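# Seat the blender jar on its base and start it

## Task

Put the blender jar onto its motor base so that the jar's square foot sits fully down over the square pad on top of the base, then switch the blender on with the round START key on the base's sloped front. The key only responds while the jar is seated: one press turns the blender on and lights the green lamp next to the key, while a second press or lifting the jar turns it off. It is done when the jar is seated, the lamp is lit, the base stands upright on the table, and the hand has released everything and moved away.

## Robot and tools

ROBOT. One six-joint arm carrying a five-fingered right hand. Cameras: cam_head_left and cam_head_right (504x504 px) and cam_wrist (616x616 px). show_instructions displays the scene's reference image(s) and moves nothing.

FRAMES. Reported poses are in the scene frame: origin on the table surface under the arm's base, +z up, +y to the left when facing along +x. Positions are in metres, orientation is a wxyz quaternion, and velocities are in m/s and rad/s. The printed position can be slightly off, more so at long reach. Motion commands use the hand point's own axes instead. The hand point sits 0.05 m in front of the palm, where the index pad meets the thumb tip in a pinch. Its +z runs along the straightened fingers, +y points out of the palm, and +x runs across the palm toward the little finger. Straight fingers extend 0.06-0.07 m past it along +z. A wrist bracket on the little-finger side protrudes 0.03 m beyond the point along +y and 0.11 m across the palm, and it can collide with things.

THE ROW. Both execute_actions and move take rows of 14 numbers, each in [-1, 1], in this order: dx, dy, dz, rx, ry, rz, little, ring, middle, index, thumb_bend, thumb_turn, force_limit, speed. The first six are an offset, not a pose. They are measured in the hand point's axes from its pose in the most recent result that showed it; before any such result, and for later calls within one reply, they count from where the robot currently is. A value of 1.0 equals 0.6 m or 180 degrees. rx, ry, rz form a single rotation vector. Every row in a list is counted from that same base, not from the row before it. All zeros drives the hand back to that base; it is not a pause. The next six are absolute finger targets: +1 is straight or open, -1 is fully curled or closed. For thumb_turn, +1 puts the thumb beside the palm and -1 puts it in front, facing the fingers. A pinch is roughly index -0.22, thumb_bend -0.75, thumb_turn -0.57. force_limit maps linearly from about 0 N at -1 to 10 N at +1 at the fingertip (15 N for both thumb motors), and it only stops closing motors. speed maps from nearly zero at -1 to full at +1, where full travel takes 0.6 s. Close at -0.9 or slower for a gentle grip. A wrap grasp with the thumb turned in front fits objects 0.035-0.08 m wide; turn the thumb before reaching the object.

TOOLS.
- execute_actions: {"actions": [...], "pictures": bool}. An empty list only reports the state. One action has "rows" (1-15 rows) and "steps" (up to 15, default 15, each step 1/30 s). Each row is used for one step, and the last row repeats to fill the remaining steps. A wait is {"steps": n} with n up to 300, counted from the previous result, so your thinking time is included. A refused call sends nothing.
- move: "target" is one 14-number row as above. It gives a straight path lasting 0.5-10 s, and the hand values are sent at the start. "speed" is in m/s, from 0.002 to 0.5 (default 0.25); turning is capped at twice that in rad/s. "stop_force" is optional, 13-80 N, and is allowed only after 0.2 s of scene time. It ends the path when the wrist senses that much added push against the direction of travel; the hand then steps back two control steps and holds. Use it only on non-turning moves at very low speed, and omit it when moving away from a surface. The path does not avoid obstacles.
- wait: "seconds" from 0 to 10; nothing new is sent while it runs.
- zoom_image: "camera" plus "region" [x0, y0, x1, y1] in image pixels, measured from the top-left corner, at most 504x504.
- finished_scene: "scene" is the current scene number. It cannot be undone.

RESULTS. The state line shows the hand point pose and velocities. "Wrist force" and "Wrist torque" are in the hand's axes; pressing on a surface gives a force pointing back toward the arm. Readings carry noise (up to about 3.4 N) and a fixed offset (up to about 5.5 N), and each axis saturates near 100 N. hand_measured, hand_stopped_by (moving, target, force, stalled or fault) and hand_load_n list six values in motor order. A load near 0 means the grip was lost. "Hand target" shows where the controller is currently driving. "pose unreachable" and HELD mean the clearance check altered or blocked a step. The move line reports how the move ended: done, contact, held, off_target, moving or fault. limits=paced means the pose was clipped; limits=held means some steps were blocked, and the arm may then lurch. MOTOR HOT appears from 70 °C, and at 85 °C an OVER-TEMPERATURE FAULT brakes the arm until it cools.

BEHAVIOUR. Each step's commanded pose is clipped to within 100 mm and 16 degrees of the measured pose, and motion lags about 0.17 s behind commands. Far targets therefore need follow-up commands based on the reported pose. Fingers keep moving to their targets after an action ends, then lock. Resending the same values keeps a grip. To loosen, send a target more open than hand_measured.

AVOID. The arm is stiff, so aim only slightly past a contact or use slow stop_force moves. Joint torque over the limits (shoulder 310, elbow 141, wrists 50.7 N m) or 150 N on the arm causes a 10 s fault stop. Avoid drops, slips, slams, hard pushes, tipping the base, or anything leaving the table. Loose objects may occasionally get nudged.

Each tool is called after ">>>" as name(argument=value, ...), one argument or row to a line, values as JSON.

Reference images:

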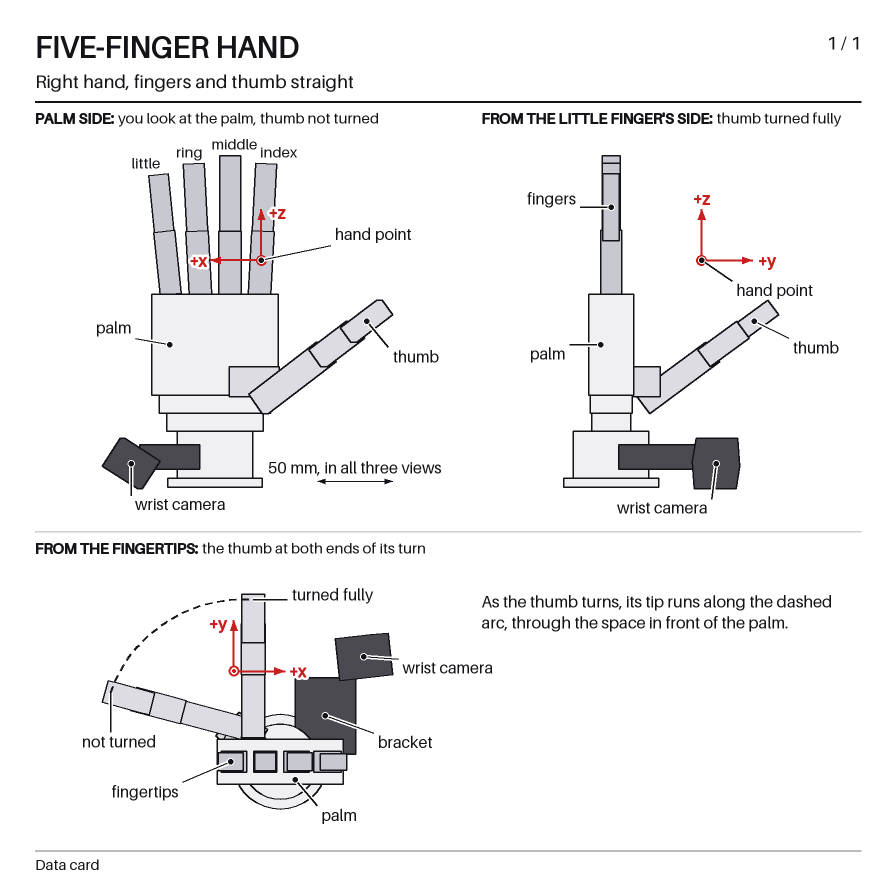

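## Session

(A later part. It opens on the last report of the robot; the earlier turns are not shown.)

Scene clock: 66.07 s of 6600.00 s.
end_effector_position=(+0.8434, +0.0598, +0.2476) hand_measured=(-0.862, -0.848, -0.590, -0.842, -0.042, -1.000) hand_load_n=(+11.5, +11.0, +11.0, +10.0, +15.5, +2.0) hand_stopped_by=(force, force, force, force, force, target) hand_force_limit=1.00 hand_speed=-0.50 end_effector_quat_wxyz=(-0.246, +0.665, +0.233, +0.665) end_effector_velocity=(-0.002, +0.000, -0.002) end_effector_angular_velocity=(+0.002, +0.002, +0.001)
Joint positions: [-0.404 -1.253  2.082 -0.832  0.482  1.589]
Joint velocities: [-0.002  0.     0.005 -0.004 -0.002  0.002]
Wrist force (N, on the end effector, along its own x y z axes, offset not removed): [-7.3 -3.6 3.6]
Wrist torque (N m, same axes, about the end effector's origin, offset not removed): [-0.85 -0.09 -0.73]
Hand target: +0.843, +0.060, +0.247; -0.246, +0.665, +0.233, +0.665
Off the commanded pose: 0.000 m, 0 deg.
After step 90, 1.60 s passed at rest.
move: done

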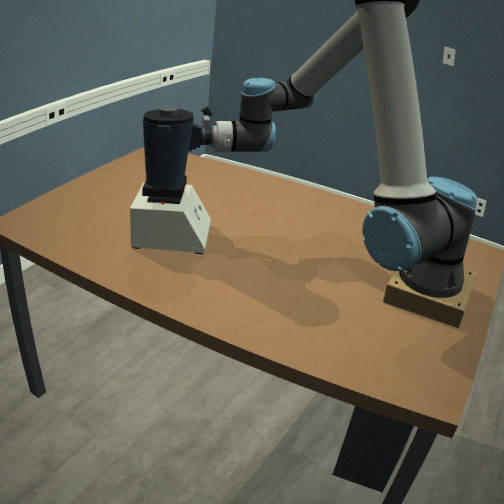

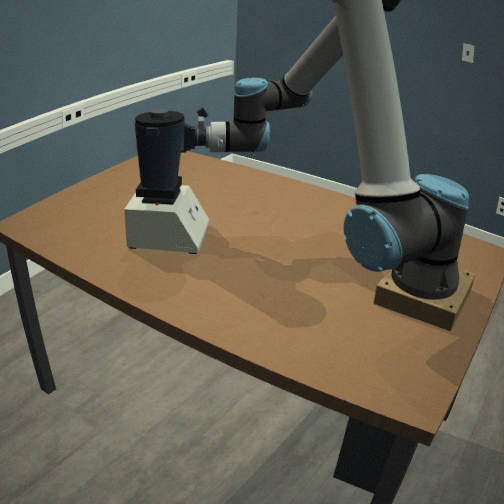

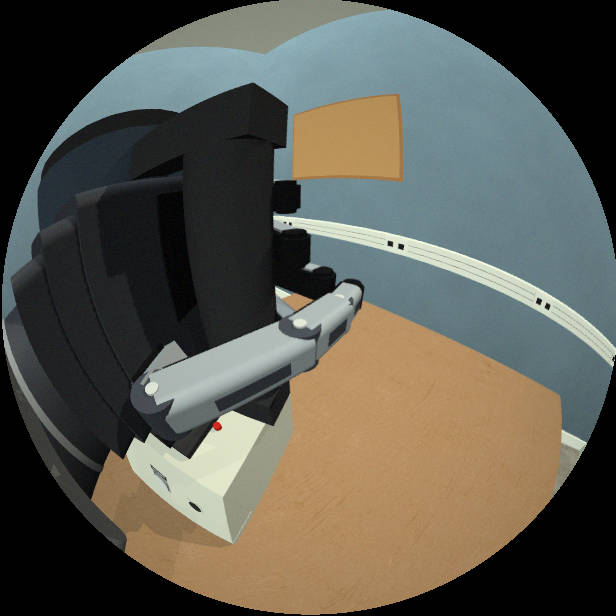

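>>> move(
  target=[-0.07,0,0,0,0,0,-1,-1,-1,-1,-1,-1,1,-0.5],
  speed=0.01,
  stop_force=13,
)

>>> zoom_image(
  camera="cam_head_left",
  region=[110, 140, 230, 260],
)

>>> zoom_image(
  camera="cam_wrist",
  region=[80, 340, 320, 580],
)

Scene clock: 71.43 s of 6600.00 s.
end_effector_position=(+0.8432, +0.0600, +0.2332) hand_measured=(-0.862, -0.848, -0.590, -0.842, -0.042, -1.000) hand_load_n=(+11.0, +9.5, +11.0, +7.0, +15.5, +2.0) hand_stopped_by=(force, force, force, force, force, target) hand_force_limit=1.00 hand_speed=-0.50 end_effector_quat_wxyz=(-0.246, +0.665, +0.233, +0.665) end_effector_velocity=(+0.000, -0.000, +0.003) end_effector_angular_velocity=(+0.001, +0.001, -0.000)
Joint positions: [-0.404 -1.233  2.09  -0.859  0.482  1.59 ]
Joint velocities: [ 0.    -0.005 -0.002  0.008  0.     0.001]
Wrist force (N, on the end effector, along its own x y z axes, offset not removed): [12.1 4.0 3.6]
Wrist torque (N m, same axes, about the end effector's origin, offset not removed): [-0.06 -0.90 0.88]
Hand target: +0.843, +0.060, +0.234; -0.246, +0.665, +0.233, +0.665
Off the commanded pose: 0.028 m, 0 deg.
After step 90, 0.57 s passed at rest.
move: contact

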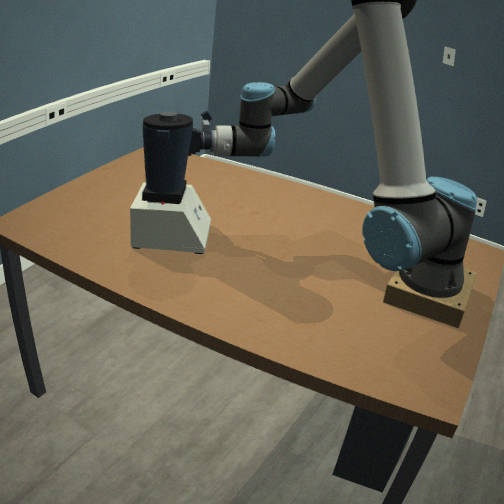

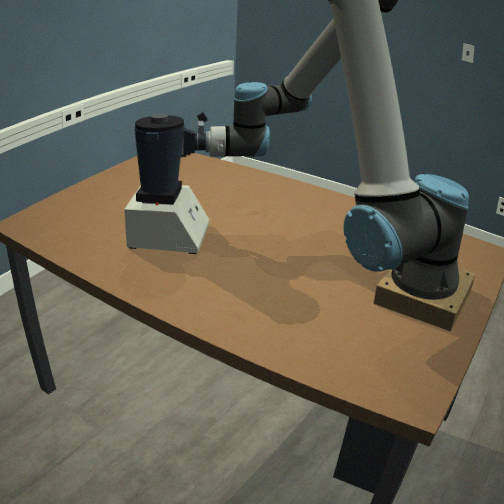

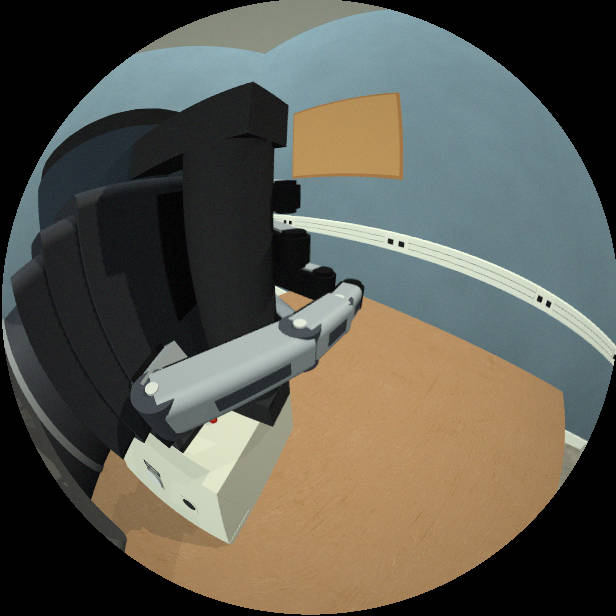

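Region (110, 140, 230, 260) of cam_head_left's 504x504 image, scaled by 4.200, with more detail than that image has.

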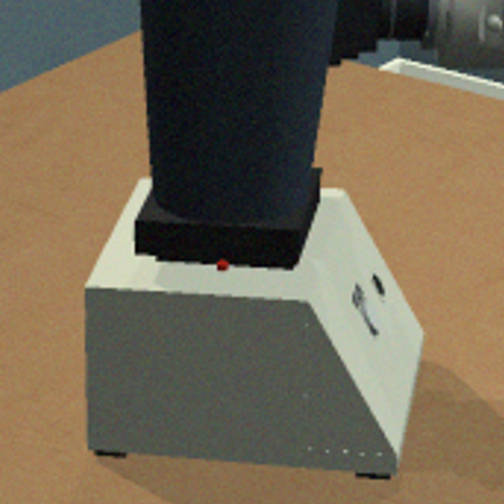

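Region (80, 340, 320, 580) of cam_wrist's 616x616 image, scaled by 2.100, with more detail than that image has.

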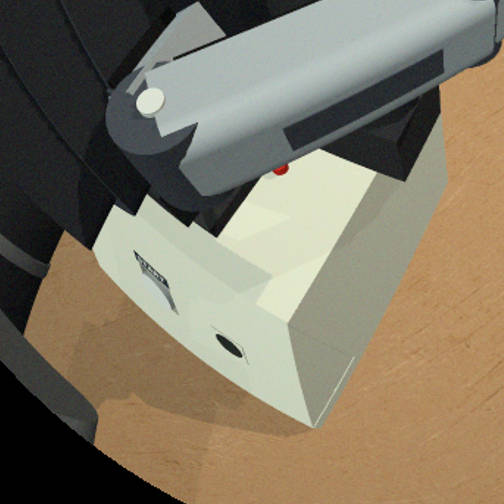

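>>> move(
  target=[0.007,0.009,-0.007,0,0,0,-1,-1,-1,-1,-1,-1,1,-0.5],
  speed=0.01,
)

>>> move(
  target=[-0.04,0,0,0,0,0,-1,-1,-1,-1,-1,-1,1,-0.5],
  speed=0.01,
  stop_force=13,
)

>>> zoom_image(
  camera="cam_head_left",
  region=[110, 140, 230, 260],
)

Scene clock: 78.47 s of 6600.00 s.
end_effector_position=(+0.8434, +0.0533, +0.2372) hand_measured=(-0.862, -0.848, -0.590, -0.842, -0.042, -1.000) hand_load_n=(+6.5, +4.5, +11.0, +1.5, +15.5, +2.0) hand_stopped_by=(force, force, force, force, force, target) hand_force_limit=1.00 hand_speed=-0.50 end_effector_quat_wxyz=(-0.246, +0.665, +0.233, +0.665) end_effector_velocity=(+0.000, -0.002, +0.001) end_effector_angular_velocity=(+0.000, +0.000, +0.001)
Joint positions: [-0.415 -1.238  2.086 -0.851  0.471  1.59 ]
Joint velocities: [-0.002  0.    -0.002  0.002 -0.003  0.   ]
Wrist force (N, on the end effector, along its own x y z axes, offset not removed): [-7.4 -5.3 1.2]
Wrist torque (N m, same axes, about the end effector's origin, offset not removed): [-0.79 0.31 -0.59]
Hand target: +0.843, +0.053, +0.237; -0.246, +0.665, +0.233, +0.665
Off the commanded pose: 0.000 m, 0 deg.
After step 90, 3.03 s passed at rest.
move: done

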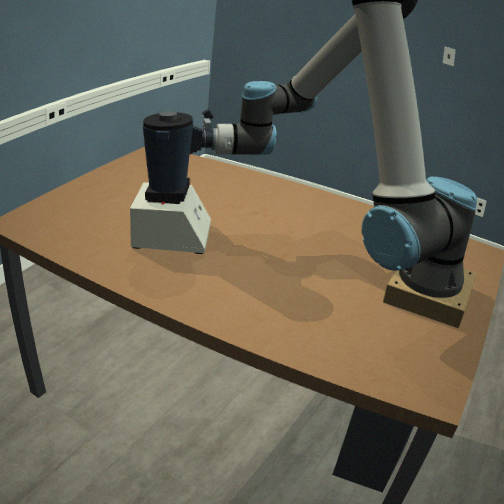

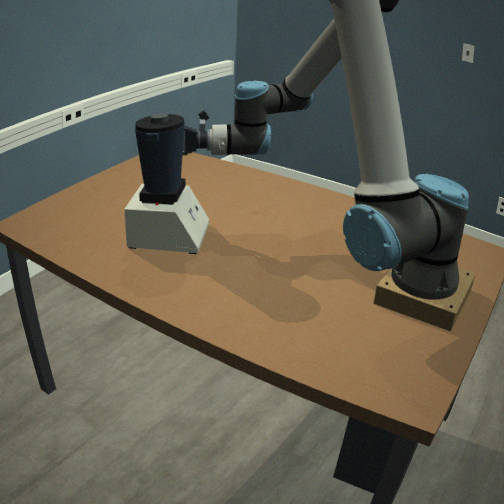

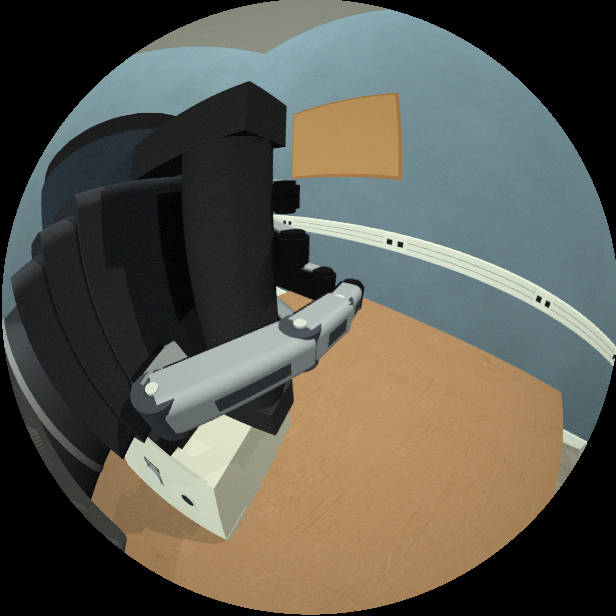

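Scene clock: 79.53 s of 6600.00 s.
end_effector_position=(+0.8433, +0.0534, +0.2301) hand_measured=(-0.864, -0.850, -0.590, -0.842, -0.042, -1.000) hand_load_n=(+2.0, +1.5, +11.0, +1.5, +15.5, +2.0) hand_stopped_by=(force, force, force, force, force, target) hand_force_limit=1.00 hand_speed=-0.50 end_effector_quat_wxyz=(-0.246, +0.666, +0.233, +0.665) end_effector_velocity=(-0.000, +0.000, +0.003) end_effector_angular_velocity=(+0.000, +0.001, -0.000)
Joint positions: [-0.415 -1.228  2.09  -0.864  0.471  1.59 ]
Joint velocities: [-0.    -0.005 -0.001  0.007  0.    -0.   ]
Wrist force (N, on the end effector, along its own x y z axes, offset not removed): [0.7 -3.1 0.5]
Wrist torque (N m, same axes, about the end effector's origin, offset not removed): [-0.40 -0.67 0.10]
Hand target: +0.843, +0.053, +0.231; -0.246, +0.665, +0.233, +0.665
Off the commanded pose: 0.017 m, 0 deg.
move: contact

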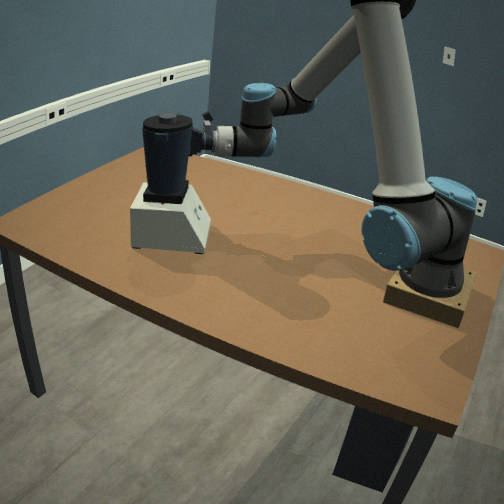

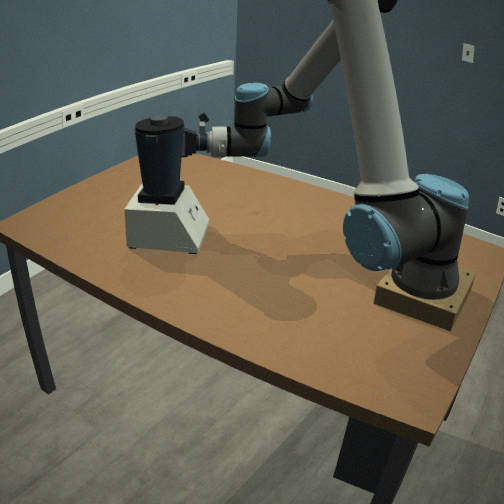

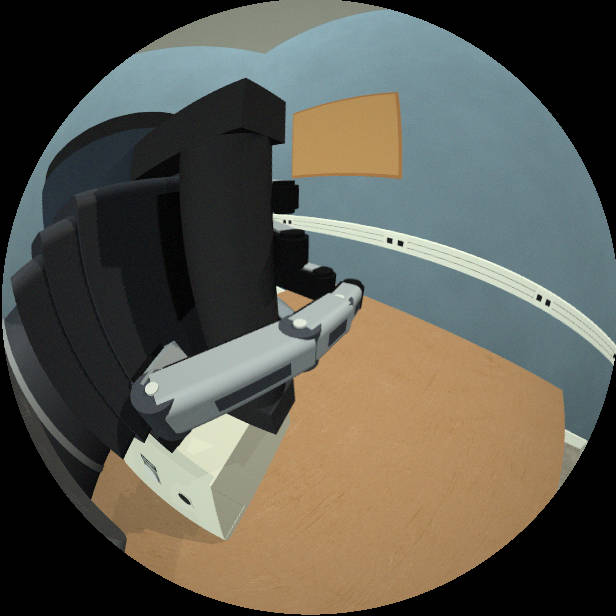

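Region (110, 140, 230, 260) of cam_head_left's 504x504 image, scaled by 4.200, with more detail than that image has.

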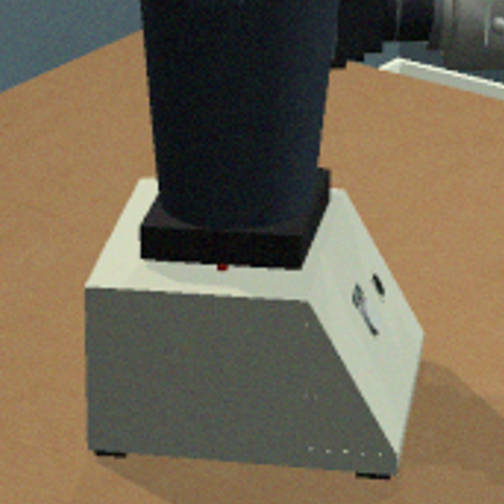

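>>> move(
  target=[-0.008,0.004,0,0,0,0,-0.5,-0.5,-0.3,-0.5,0.5,-1,1,-0.5],
  speed=0.01,
)

>>> zoom_image(
  camera="cam_head_left",
  region=[90, 90, 250, 250],
)

Scene clock: 82.83 s of 6600.00 s.
end_effector_position=(+0.8448, +0.0516, +0.2253) hand_measured=(-0.500, -0.500, -0.300, -0.500, +0.500, -1.000) hand_load_n=(+0.0, +0.0, +0.0, +0.0, +0.0, +0.0) hand_stopped_by=(target, target, target, target, target, target) hand_force_limit=1.00 hand_speed=-0.50 end_effector_quat_wxyz=(-0.246, +0.666, +0.233, +0.665) end_effector_velocity=(+0.000, -0.000, +0.001) end_effector_angular_velocity=(-0.001, -0.001, -0.001)
Joint positions: [-0.417 -1.219  2.089 -0.872  0.469  1.59 ]
Joint velocities: [-0.    -0.001 -0.    -0.     0.001 -0.   ]
Wrist force (N, on the end effector, along its own x y z axes, offset not removed): [3.6 -2.7 1.8]
Wrist torque (N m, same axes, about the end effector's origin, offset not removed): [-0.35 -0.48 0.61]
Hand target: +0.845, +0.052, +0.225; -0.246, +0.666, +0.233, +0.665
Off the commanded pose: 0.000 m, 0 deg.
move: done

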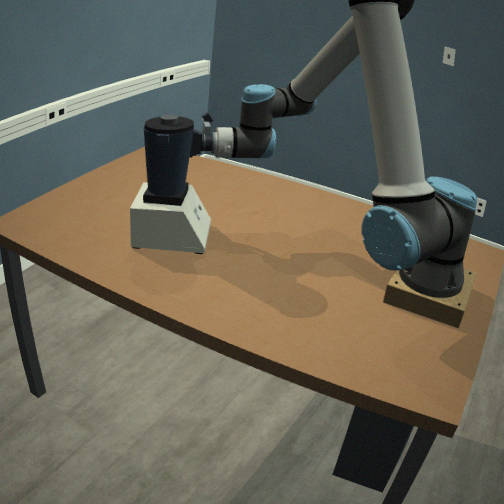

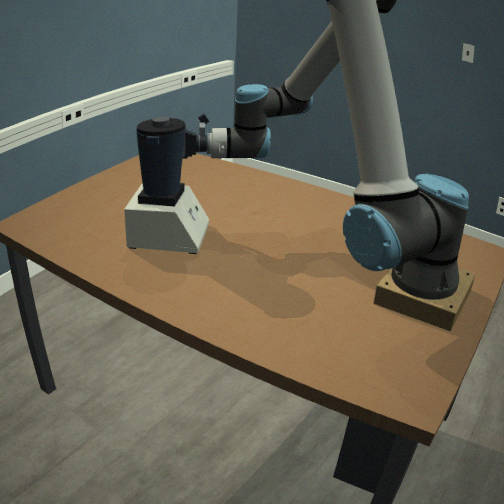

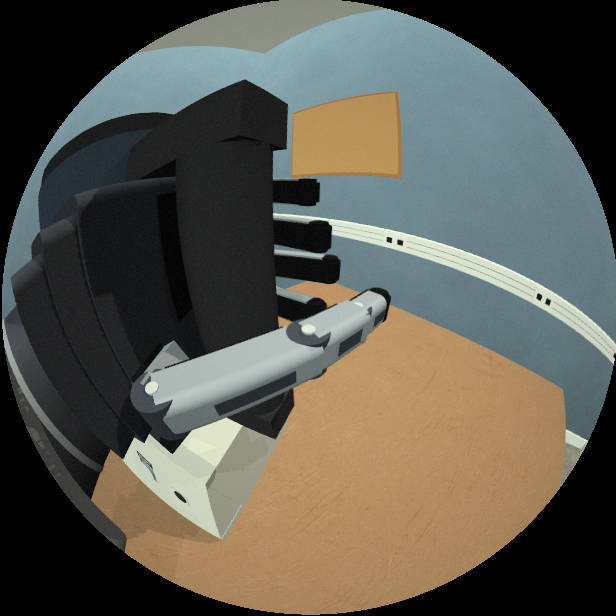

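Region (90, 90, 250, 250) of cam_head_left's 504x504 image, scaled by 3.150, with more detail than that image has.

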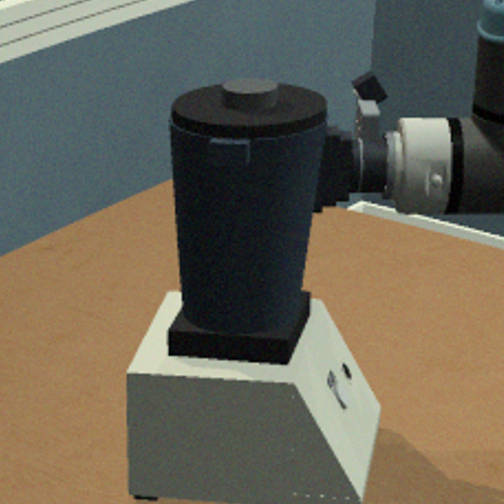

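>>> move(
  target=[0,0,-0.02,-0.04,0,0,0.7,0.7,0.7,0.7,1,-1,1,-0.5],
  speed=0.01,
)

>>> move(
  target=[0,0,-0.2,0,0,0,0.7,0.7,0.7,0.7,1,-1,1,-0.5],
  speed=0.03,
  stop_force=13,
)

Scene clock: 92.00 s of 6600.00 s.
end_effector_position=(+0.8356, +0.0440, +0.2253) hand_measured=(+0.700, +0.700, +0.700, +0.700, +1.000, -1.000) hand_load_n=(+0.0, +0.0, +0.0, +0.0, +0.0, +0.0) hand_stopped_by=(target, target, target, target, target, target) hand_force_limit=1.00 hand_speed=-0.50 end_effector_quat_wxyz=(-0.204, +0.680, +0.191, +0.678) end_effector_velocity=(-0.001, +0.000, -0.000) end_effector_angular_velocity=(+0.000, +0.001, -0.004)
Joint positions: [-0.393 -1.251  2.137 -0.884  0.618  1.586]
Joint velocities: [ 0.001 -0.002  0.003 -0.     0.005 -0.   ]
Wrist force (N, on the end effector, along its own x y z axes, offset not removed): [1.5 2.6 0.2]
Wrist torque (N m, same axes, about the end effector's origin, offset not removed): [-0.04 -0.16 0.86]
Hand target: +0.836, +0.044, +0.225; -0.204, +0.680, +0.191, +0.678
Off the commanded pose: 0.000 m, 0 deg.
move: done

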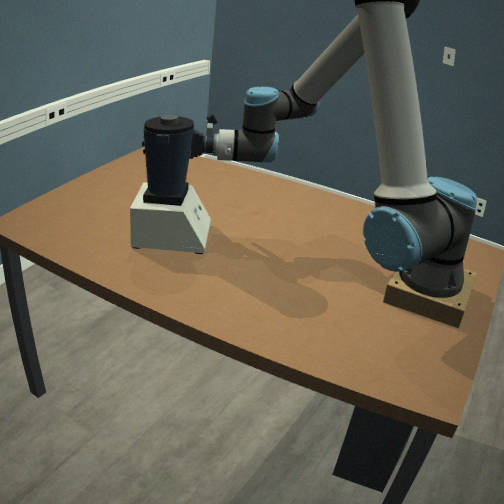

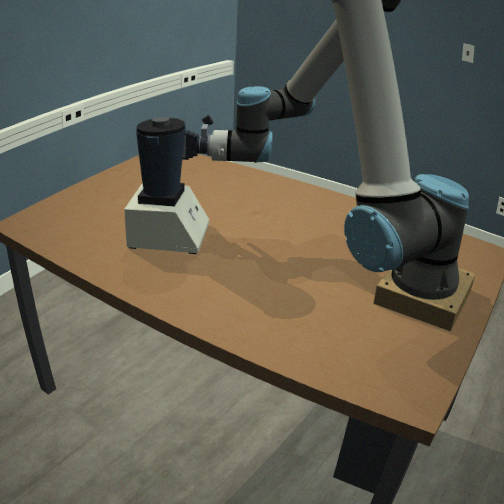

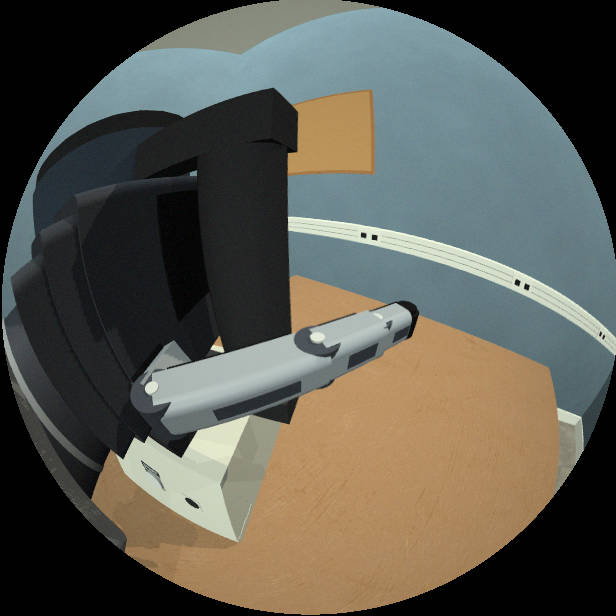

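Scene clock: 96.33 s of 6600.00 s.
end_effector_position=(+0.7344, -0.0201, +0.2249) hand_measured=(+0.700, +0.700, +0.700, +0.700, +1.000, -1.000) hand_load_n=(+0.0, +0.0, +0.0, +0.0, +0.0, +0.0) hand_stopped_by=(target, target, target, target, target, target) hand_force_limit=1.00 hand_speed=-0.50 end_effector_quat_wxyz=(-0.204, +0.680, +0.191, +0.678) end_effector_velocity=(-0.002, -0.000, +0.000) end_effector_angular_velocity=(+0.000, +0.000, +0.001)
Joint positions: [-0.6   -1.371  2.311 -0.937  0.412  1.585]
Joint velocities: [-0.004 -0.003  0.004 -0.001 -0.005  0.   ]
Wrist force (N, on the end effector, along its own x y z axes, offset not removed): [0.9 -1.9 -0.4]
Wrist torque (N m, same axes, about the end effector's origin, offset not removed): [-0.27 -0.12 0.44]
Hand target: +0.734, -0.020, +0.225; -0.204, +0.680, +0.191, +0.678
Off the commanded pose: 0.000 m, 0 deg.
move: done

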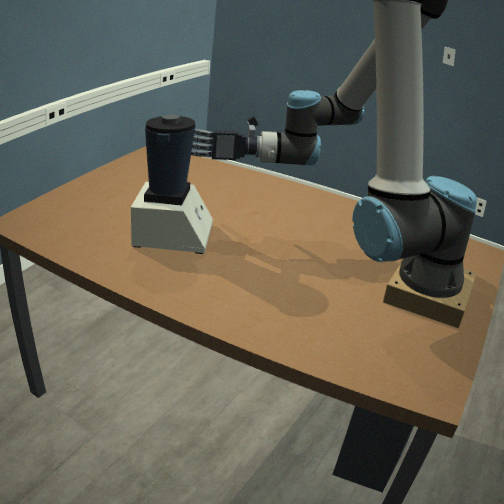

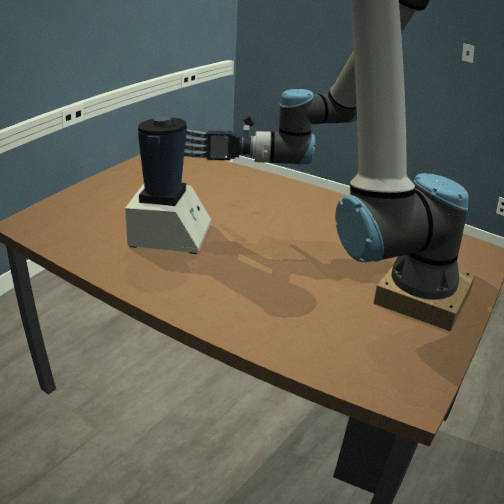

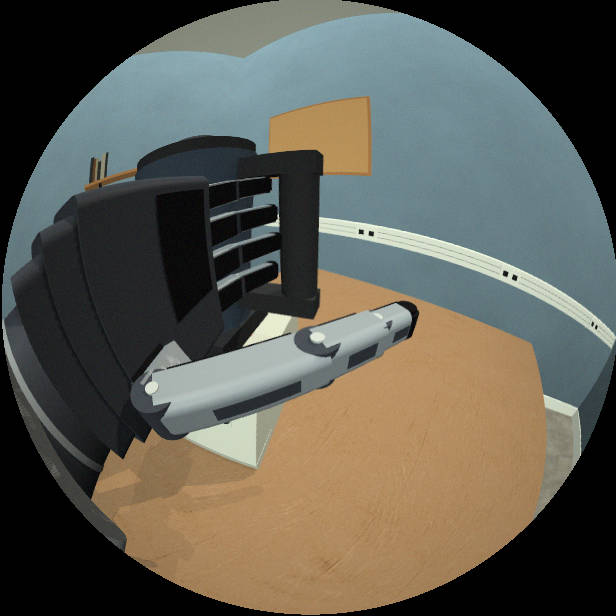

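>>> move(
  target=[0,0,-0.1,0,0,0,0.7,0.7,0.7,0.7,1,-1,1,-0.5],
  speed=0.1,
)

>>> move(
  target=[-0.12,-0.208,0,-0.067,-0.193,0.021,-1,-1,-1,1,-1,-1,0,0.5],
  speed=0.15,
)

>>> zoom_image(
  camera="cam_head_left",
  region=[130, 120, 290, 280],
)

Scene clock: 107.13 s of 6600.00 s.
end_effector_position=(+0.6838, -0.0521, +0.2247) hand_measured=(+0.700, +0.700, +0.700, +0.700, +1.000, -1.000) hand_load_n=(+0.0, +0.0, +0.0, +0.0, +0.0, +0.0) hand_stopped_by=(target, target, target, target, target, target) hand_force_limit=1.00 hand_speed=-0.50 end_effector_quat_wxyz=(-0.204, +0.680, +0.191, +0.678) end_effector_velocity=(-0.001, -0.001, +0.001) end_effector_angular_velocity=(+0.000, -0.000, -0.000)
Joint positions: [-0.728 -1.428  2.386 -0.953  0.283  1.583]
Joint velocities: [-0.005 -0.003  0.002 -0.001 -0.005  0.002]
Wrist force (N, on the end effector, along its own x y z axes, offset not removed): [3.5 -1.9 -6.4]
Wrist torque (N m, same axes, about the end effector's origin, offset not removed): [0.11 -0.23 0.67]
Hand target: +0.684, -0.052, +0.225; -0.204, +0.680, +0.191, +0.678
Off the commanded pose: 0.000 m, 0 deg.
After step 90, 6.73 s passed at rest.
move: done

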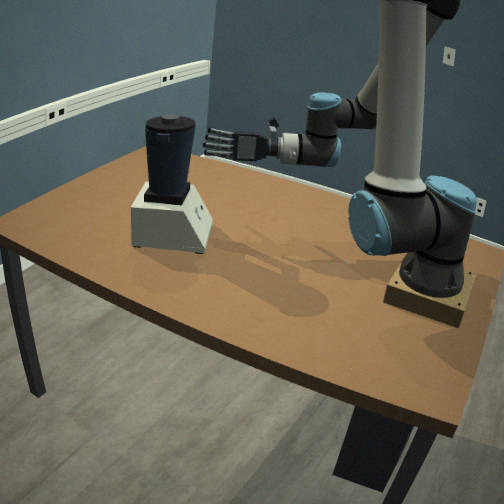

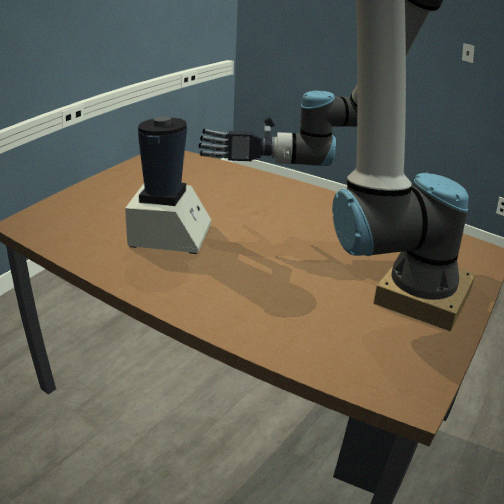

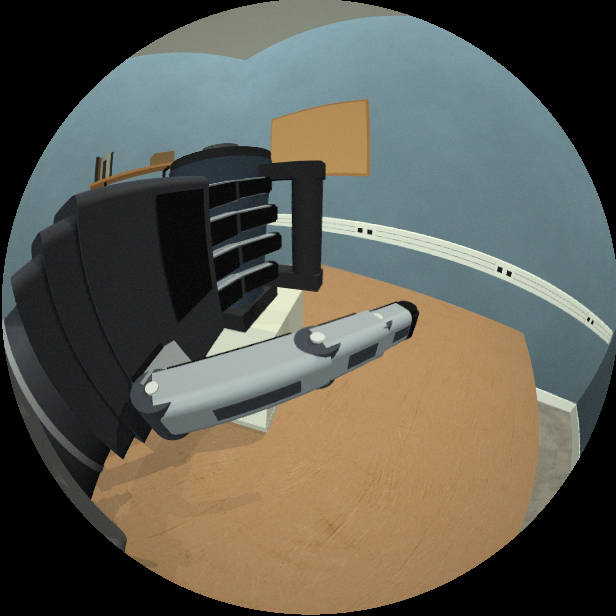

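Scene clock: 109.73 s of 6600.00 s.
end_effector_position=(+0.6169, +0.0545, +0.1551) hand_measured=(-1.000, -1.000, -0.706, +1.000, +0.072, -1.000) hand_load_n=(+0.0, +0.0, +5.5, +0.0, +9.0, +1.5) hand_stopped_by=(target, target, force, target, force, target) hand_force_limit=0.00 hand_speed=0.50 end_effector_quat_wxyz=(-0.088, +0.874, +0.149, +0.455) end_effector_velocity=(-0.000, +0.001, -0.001) end_effector_angular_velocity=(-0.003, +0.007, -0.004)
Joint positions: [-0.346 -1.458  2.292 -0.092  1.016  1.141]
Joint velocities: [ 0.007  0.001 -0.003  0.005  0.012  0.004]
Wrist force (N, on the end effector, along its own x y z axes, offset not removed): [4.9 -4.1 5.4]
Wrist torque (N m, same axes, about the end effector's origin, offset not removed): [-0.82 -0.92 0.48]
Hand target: +0.617, +0.055, +0.155; -0.088, +0.874, +0.149, +0.454
Off the commanded pose: 0.000 m, 0 deg.
move: done

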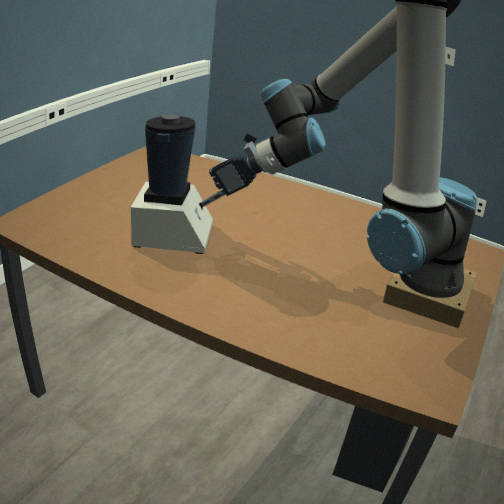

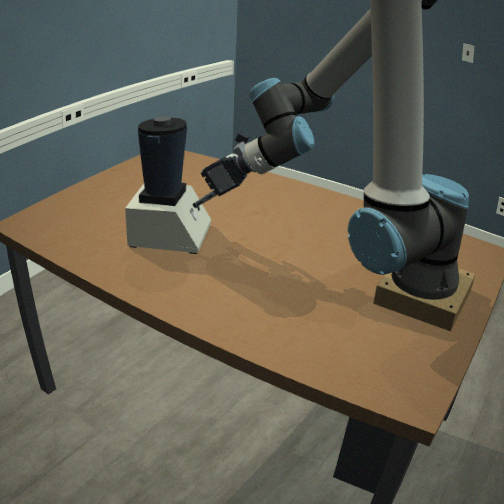

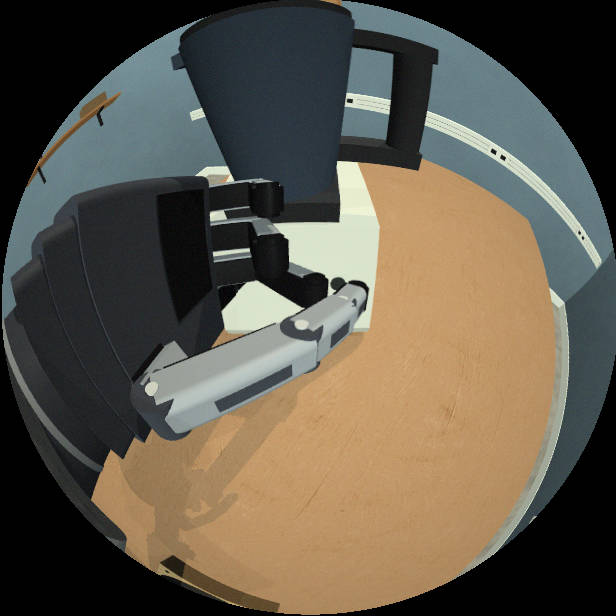

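Region (130, 120, 290, 280) of cam_head_left's 504x504 image, scaled by 3.150, with more detail than that image has.

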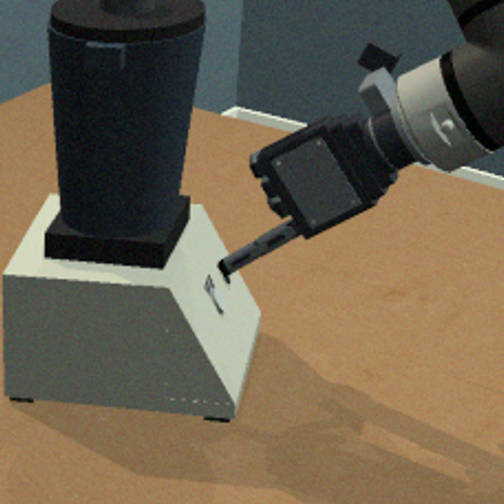

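>>> move(
  target=[-0.03,0.06,-0.05,0,0,0,-1,-1,-0.99,1,-0.99,1,0,0.5],
  speed=0.05,
)

>>> zoom_image(
  camera="cam_head_left",
  region=[130, 120, 290, 280],
)

Scene clock: 114.60 s of 6600.00 s.
end_effector_position=(+0.5964, +0.0088, +0.1569) hand_measured=(-1.000, -1.000, -0.706, +1.000, +0.068, +1.000) hand_load_n=(+0.0, +0.0, +0.0, +0.0, +0.0, +0.0) hand_stopped_by=(target, target, force, target, force, target) hand_force_limit=0.00 hand_speed=0.50 end_effector_quat_wxyz=(-0.088, +0.874, +0.149, +0.455) end_effector_velocity=(-0.000, -0.002, +0.001) end_effector_angular_velocity=(-0.001, -0.002, +0.001)
Joint positions: [-0.485 -1.48   2.328 -0.038  0.917  1.022]
Joint velocities: [-0.007 -0.002  0.     0.004 -0.005 -0.007]
Wrist force (N, on the end effector, along its own x y z axes, offset not removed): [1.0 -2.1 1.1]
Wrist torque (N m, same axes, about the end effector's origin, offset not removed): [-0.27 -0.31 0.39]
Hand target: +0.596, +0.009, +0.157; -0.088, +0.874, +0.149, +0.455
Off the commanded pose: 0.000 m, 0 deg.
After step 90, 0.50 s passed at rest.
move: done

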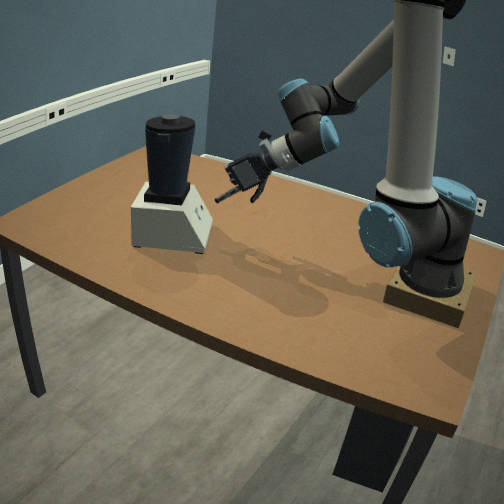

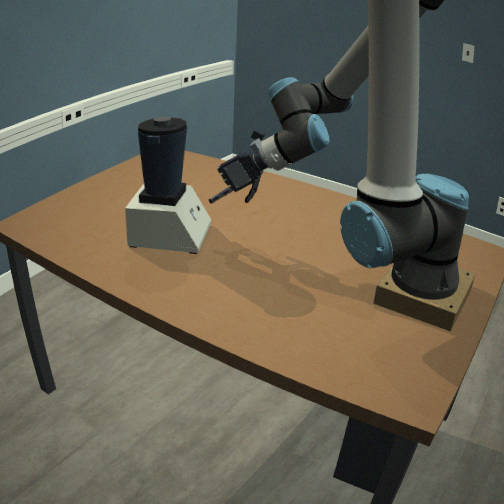

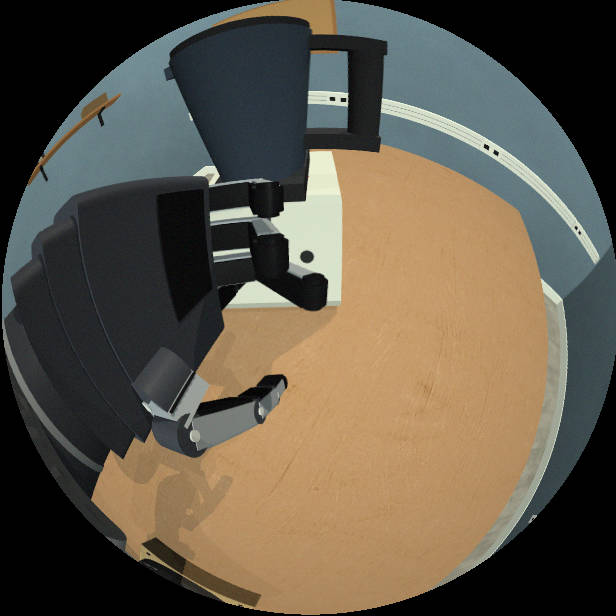

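Region (130, 120, 290, 280) of cam_head_left's 504x504 image, scaled by 3.150, with more detail than that image has.

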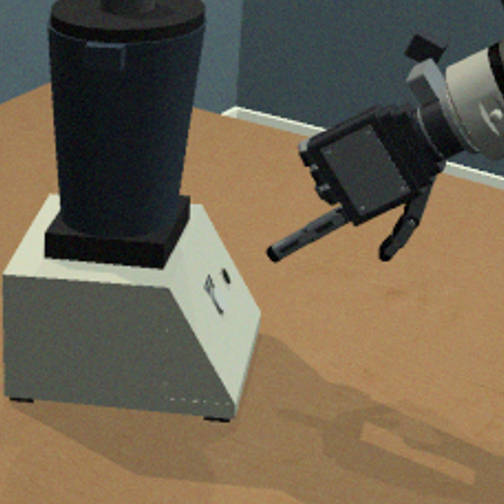

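>>> move(
  target=[0,0.038,0,0,0,0,1,1,1,1,-1,1,0,0.5],
  speed=0.05,
)

>>> zoom_image(
  camera="cam_wrist",
  region=[170, 130, 370, 330],
)

Scene clock: 118.37 s of 6600.00 s.
end_effector_position=(+0.6042, -0.0126, +0.1564) hand_measured=(+1.000, +1.000, +1.000, +1.000, -1.000, +1.000) hand_load_n=(+0.0, +0.0, +0.0, +0.0, +0.0, +0.0) hand_stopped_by=(target, target, target, target, target, target) hand_force_limit=0.00 hand_speed=0.50 end_effector_quat_wxyz=(-0.088, +0.874, +0.149, +0.455) end_effector_velocity=(+0.000, -0.000, -0.000) end_effector_angular_velocity=(+0.000, +0.000, -0.001)
Joint positions: [-0.528 -1.459  2.309 -0.016  0.887  0.982]
Joint velocities: [-0.     0.    -0.     0.     0.     0.001]
Wrist force (N, on the end effector, along its own x y z axes, offset not removed): [1.4 -6.0 -1.3]
Wrist torque (N m, same axes, about the end effector's origin, offset not removed): [-0.91 -0.08 0.23]
Hand target: +0.604, -0.013, +0.156; -0.088, +0.874, +0.149, +0.455
Off the commanded pose: 0.000 m, 0 deg.
move: done

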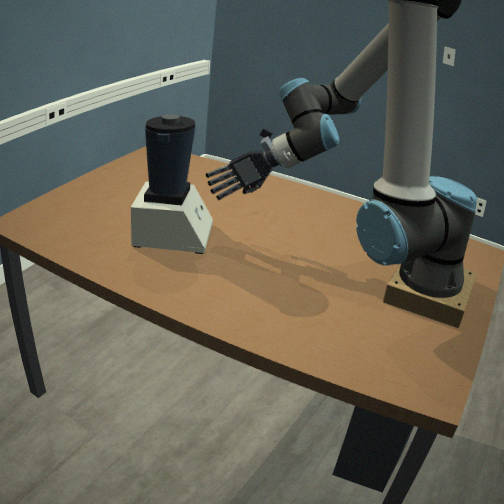

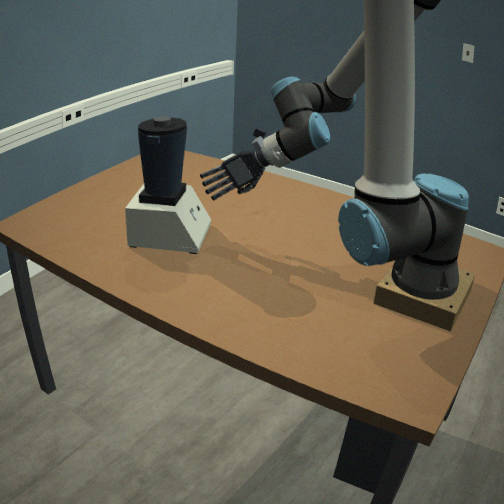

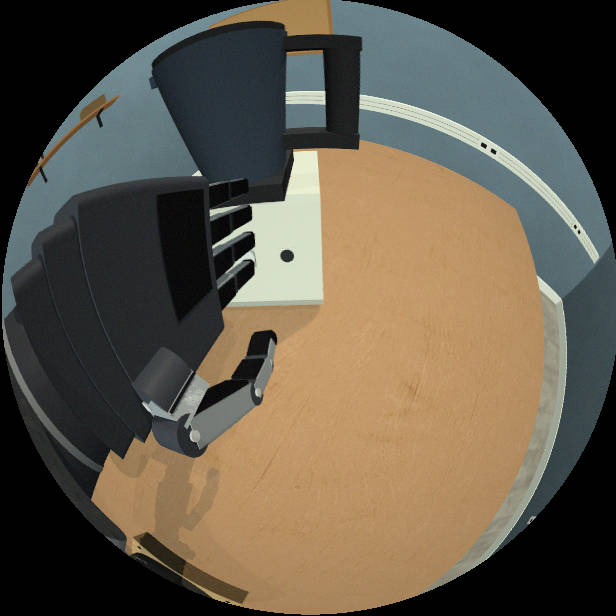

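Region (170, 130, 370, 330) of cam_wrist's 616x616 image, scaled by 2.520, with more detail than that image has.

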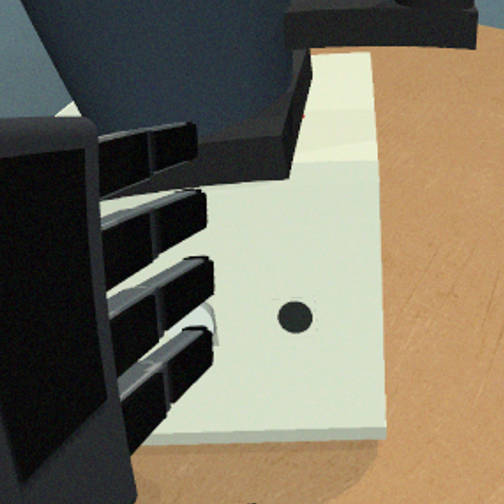

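>>> move(
  target=[-0.014,-0.027,0.05,0,0,0,1,1,1,1,-1,1,0,0.5],
  speed=0.04,
)

>>> zoom_image(
  camera="cam_wrist",
  region=[170, 130, 370, 330],
)

>>> zoom_image(
  camera="cam_head_left",
  region=[130, 120, 290, 280],
)

Scene clock: 125.47 s of 6600.00 s.
end_effector_position=(+0.6170, +0.0097, +0.1328) hand_measured=(+1.000, +1.000, +1.000, +1.000, -1.000, +1.000) hand_load_n=(+0.0, +0.0, +0.0, +0.0, +0.0, +0.0) hand_stopped_by=(target, target, target, target, target, target) hand_force_limit=0.00 hand_speed=0.50 end_effector_quat_wxyz=(-0.088, +0.874, +0.149, +0.455) end_effector_velocity=(+0.001, +0.001, -0.001) end_effector_angular_velocity=(+0.000, -0.001, -0.000)
Joint positions: [-0.457 -1.41   2.305 -0.1    0.936  1.047]
Joint velocities: [ 0.004  0.002 -0.    -0.004  0.002  0.004]
Wrist force (N, on the end effector, along its own x y z axes, offset not removed): [3.3 -4.8 3.4]
Wrist torque (N m, same axes, about the end effector's origin, offset not removed): [-1.09 -0.48 0.67]
Hand target: +0.617, +0.010, +0.133; -0.088, +0.874, +0.149, +0.455
Off the commanded pose: 0.000 m, 0 deg.
After step 90, 2.87 s passed at rest.
move: done

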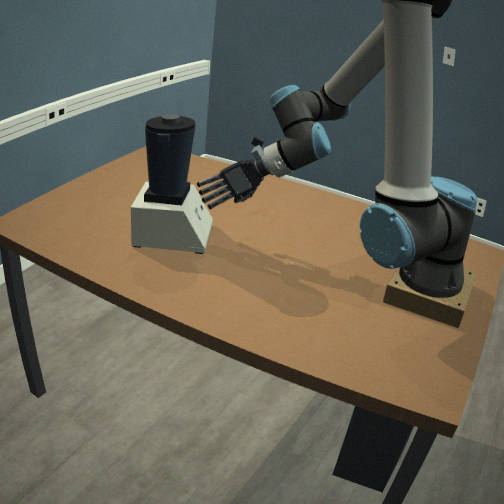

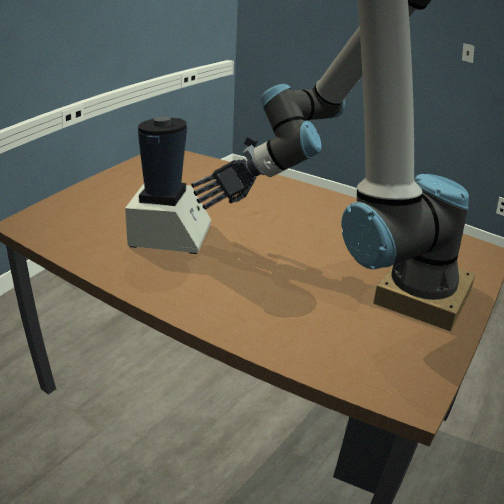

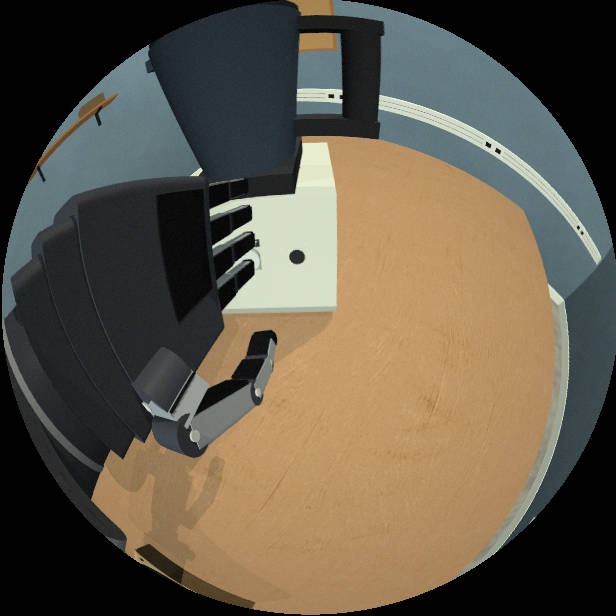

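Region (170, 130, 370, 330) of cam_wrist's 616x616 image, scaled by 2.520, with more detail than that image has.

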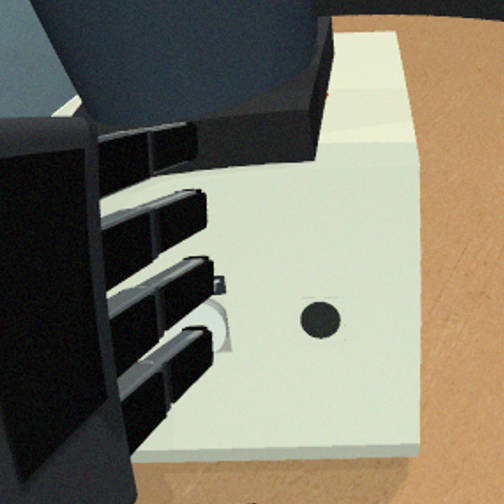

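Region (130, 120, 290, 280) of cam_head_left's 504x504 image, scaled by 3.150, with more detail than that image has.

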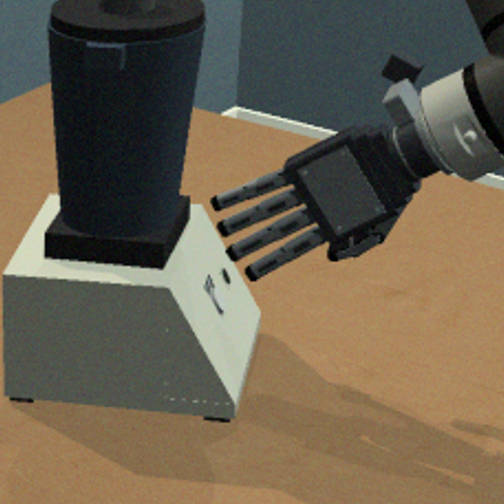

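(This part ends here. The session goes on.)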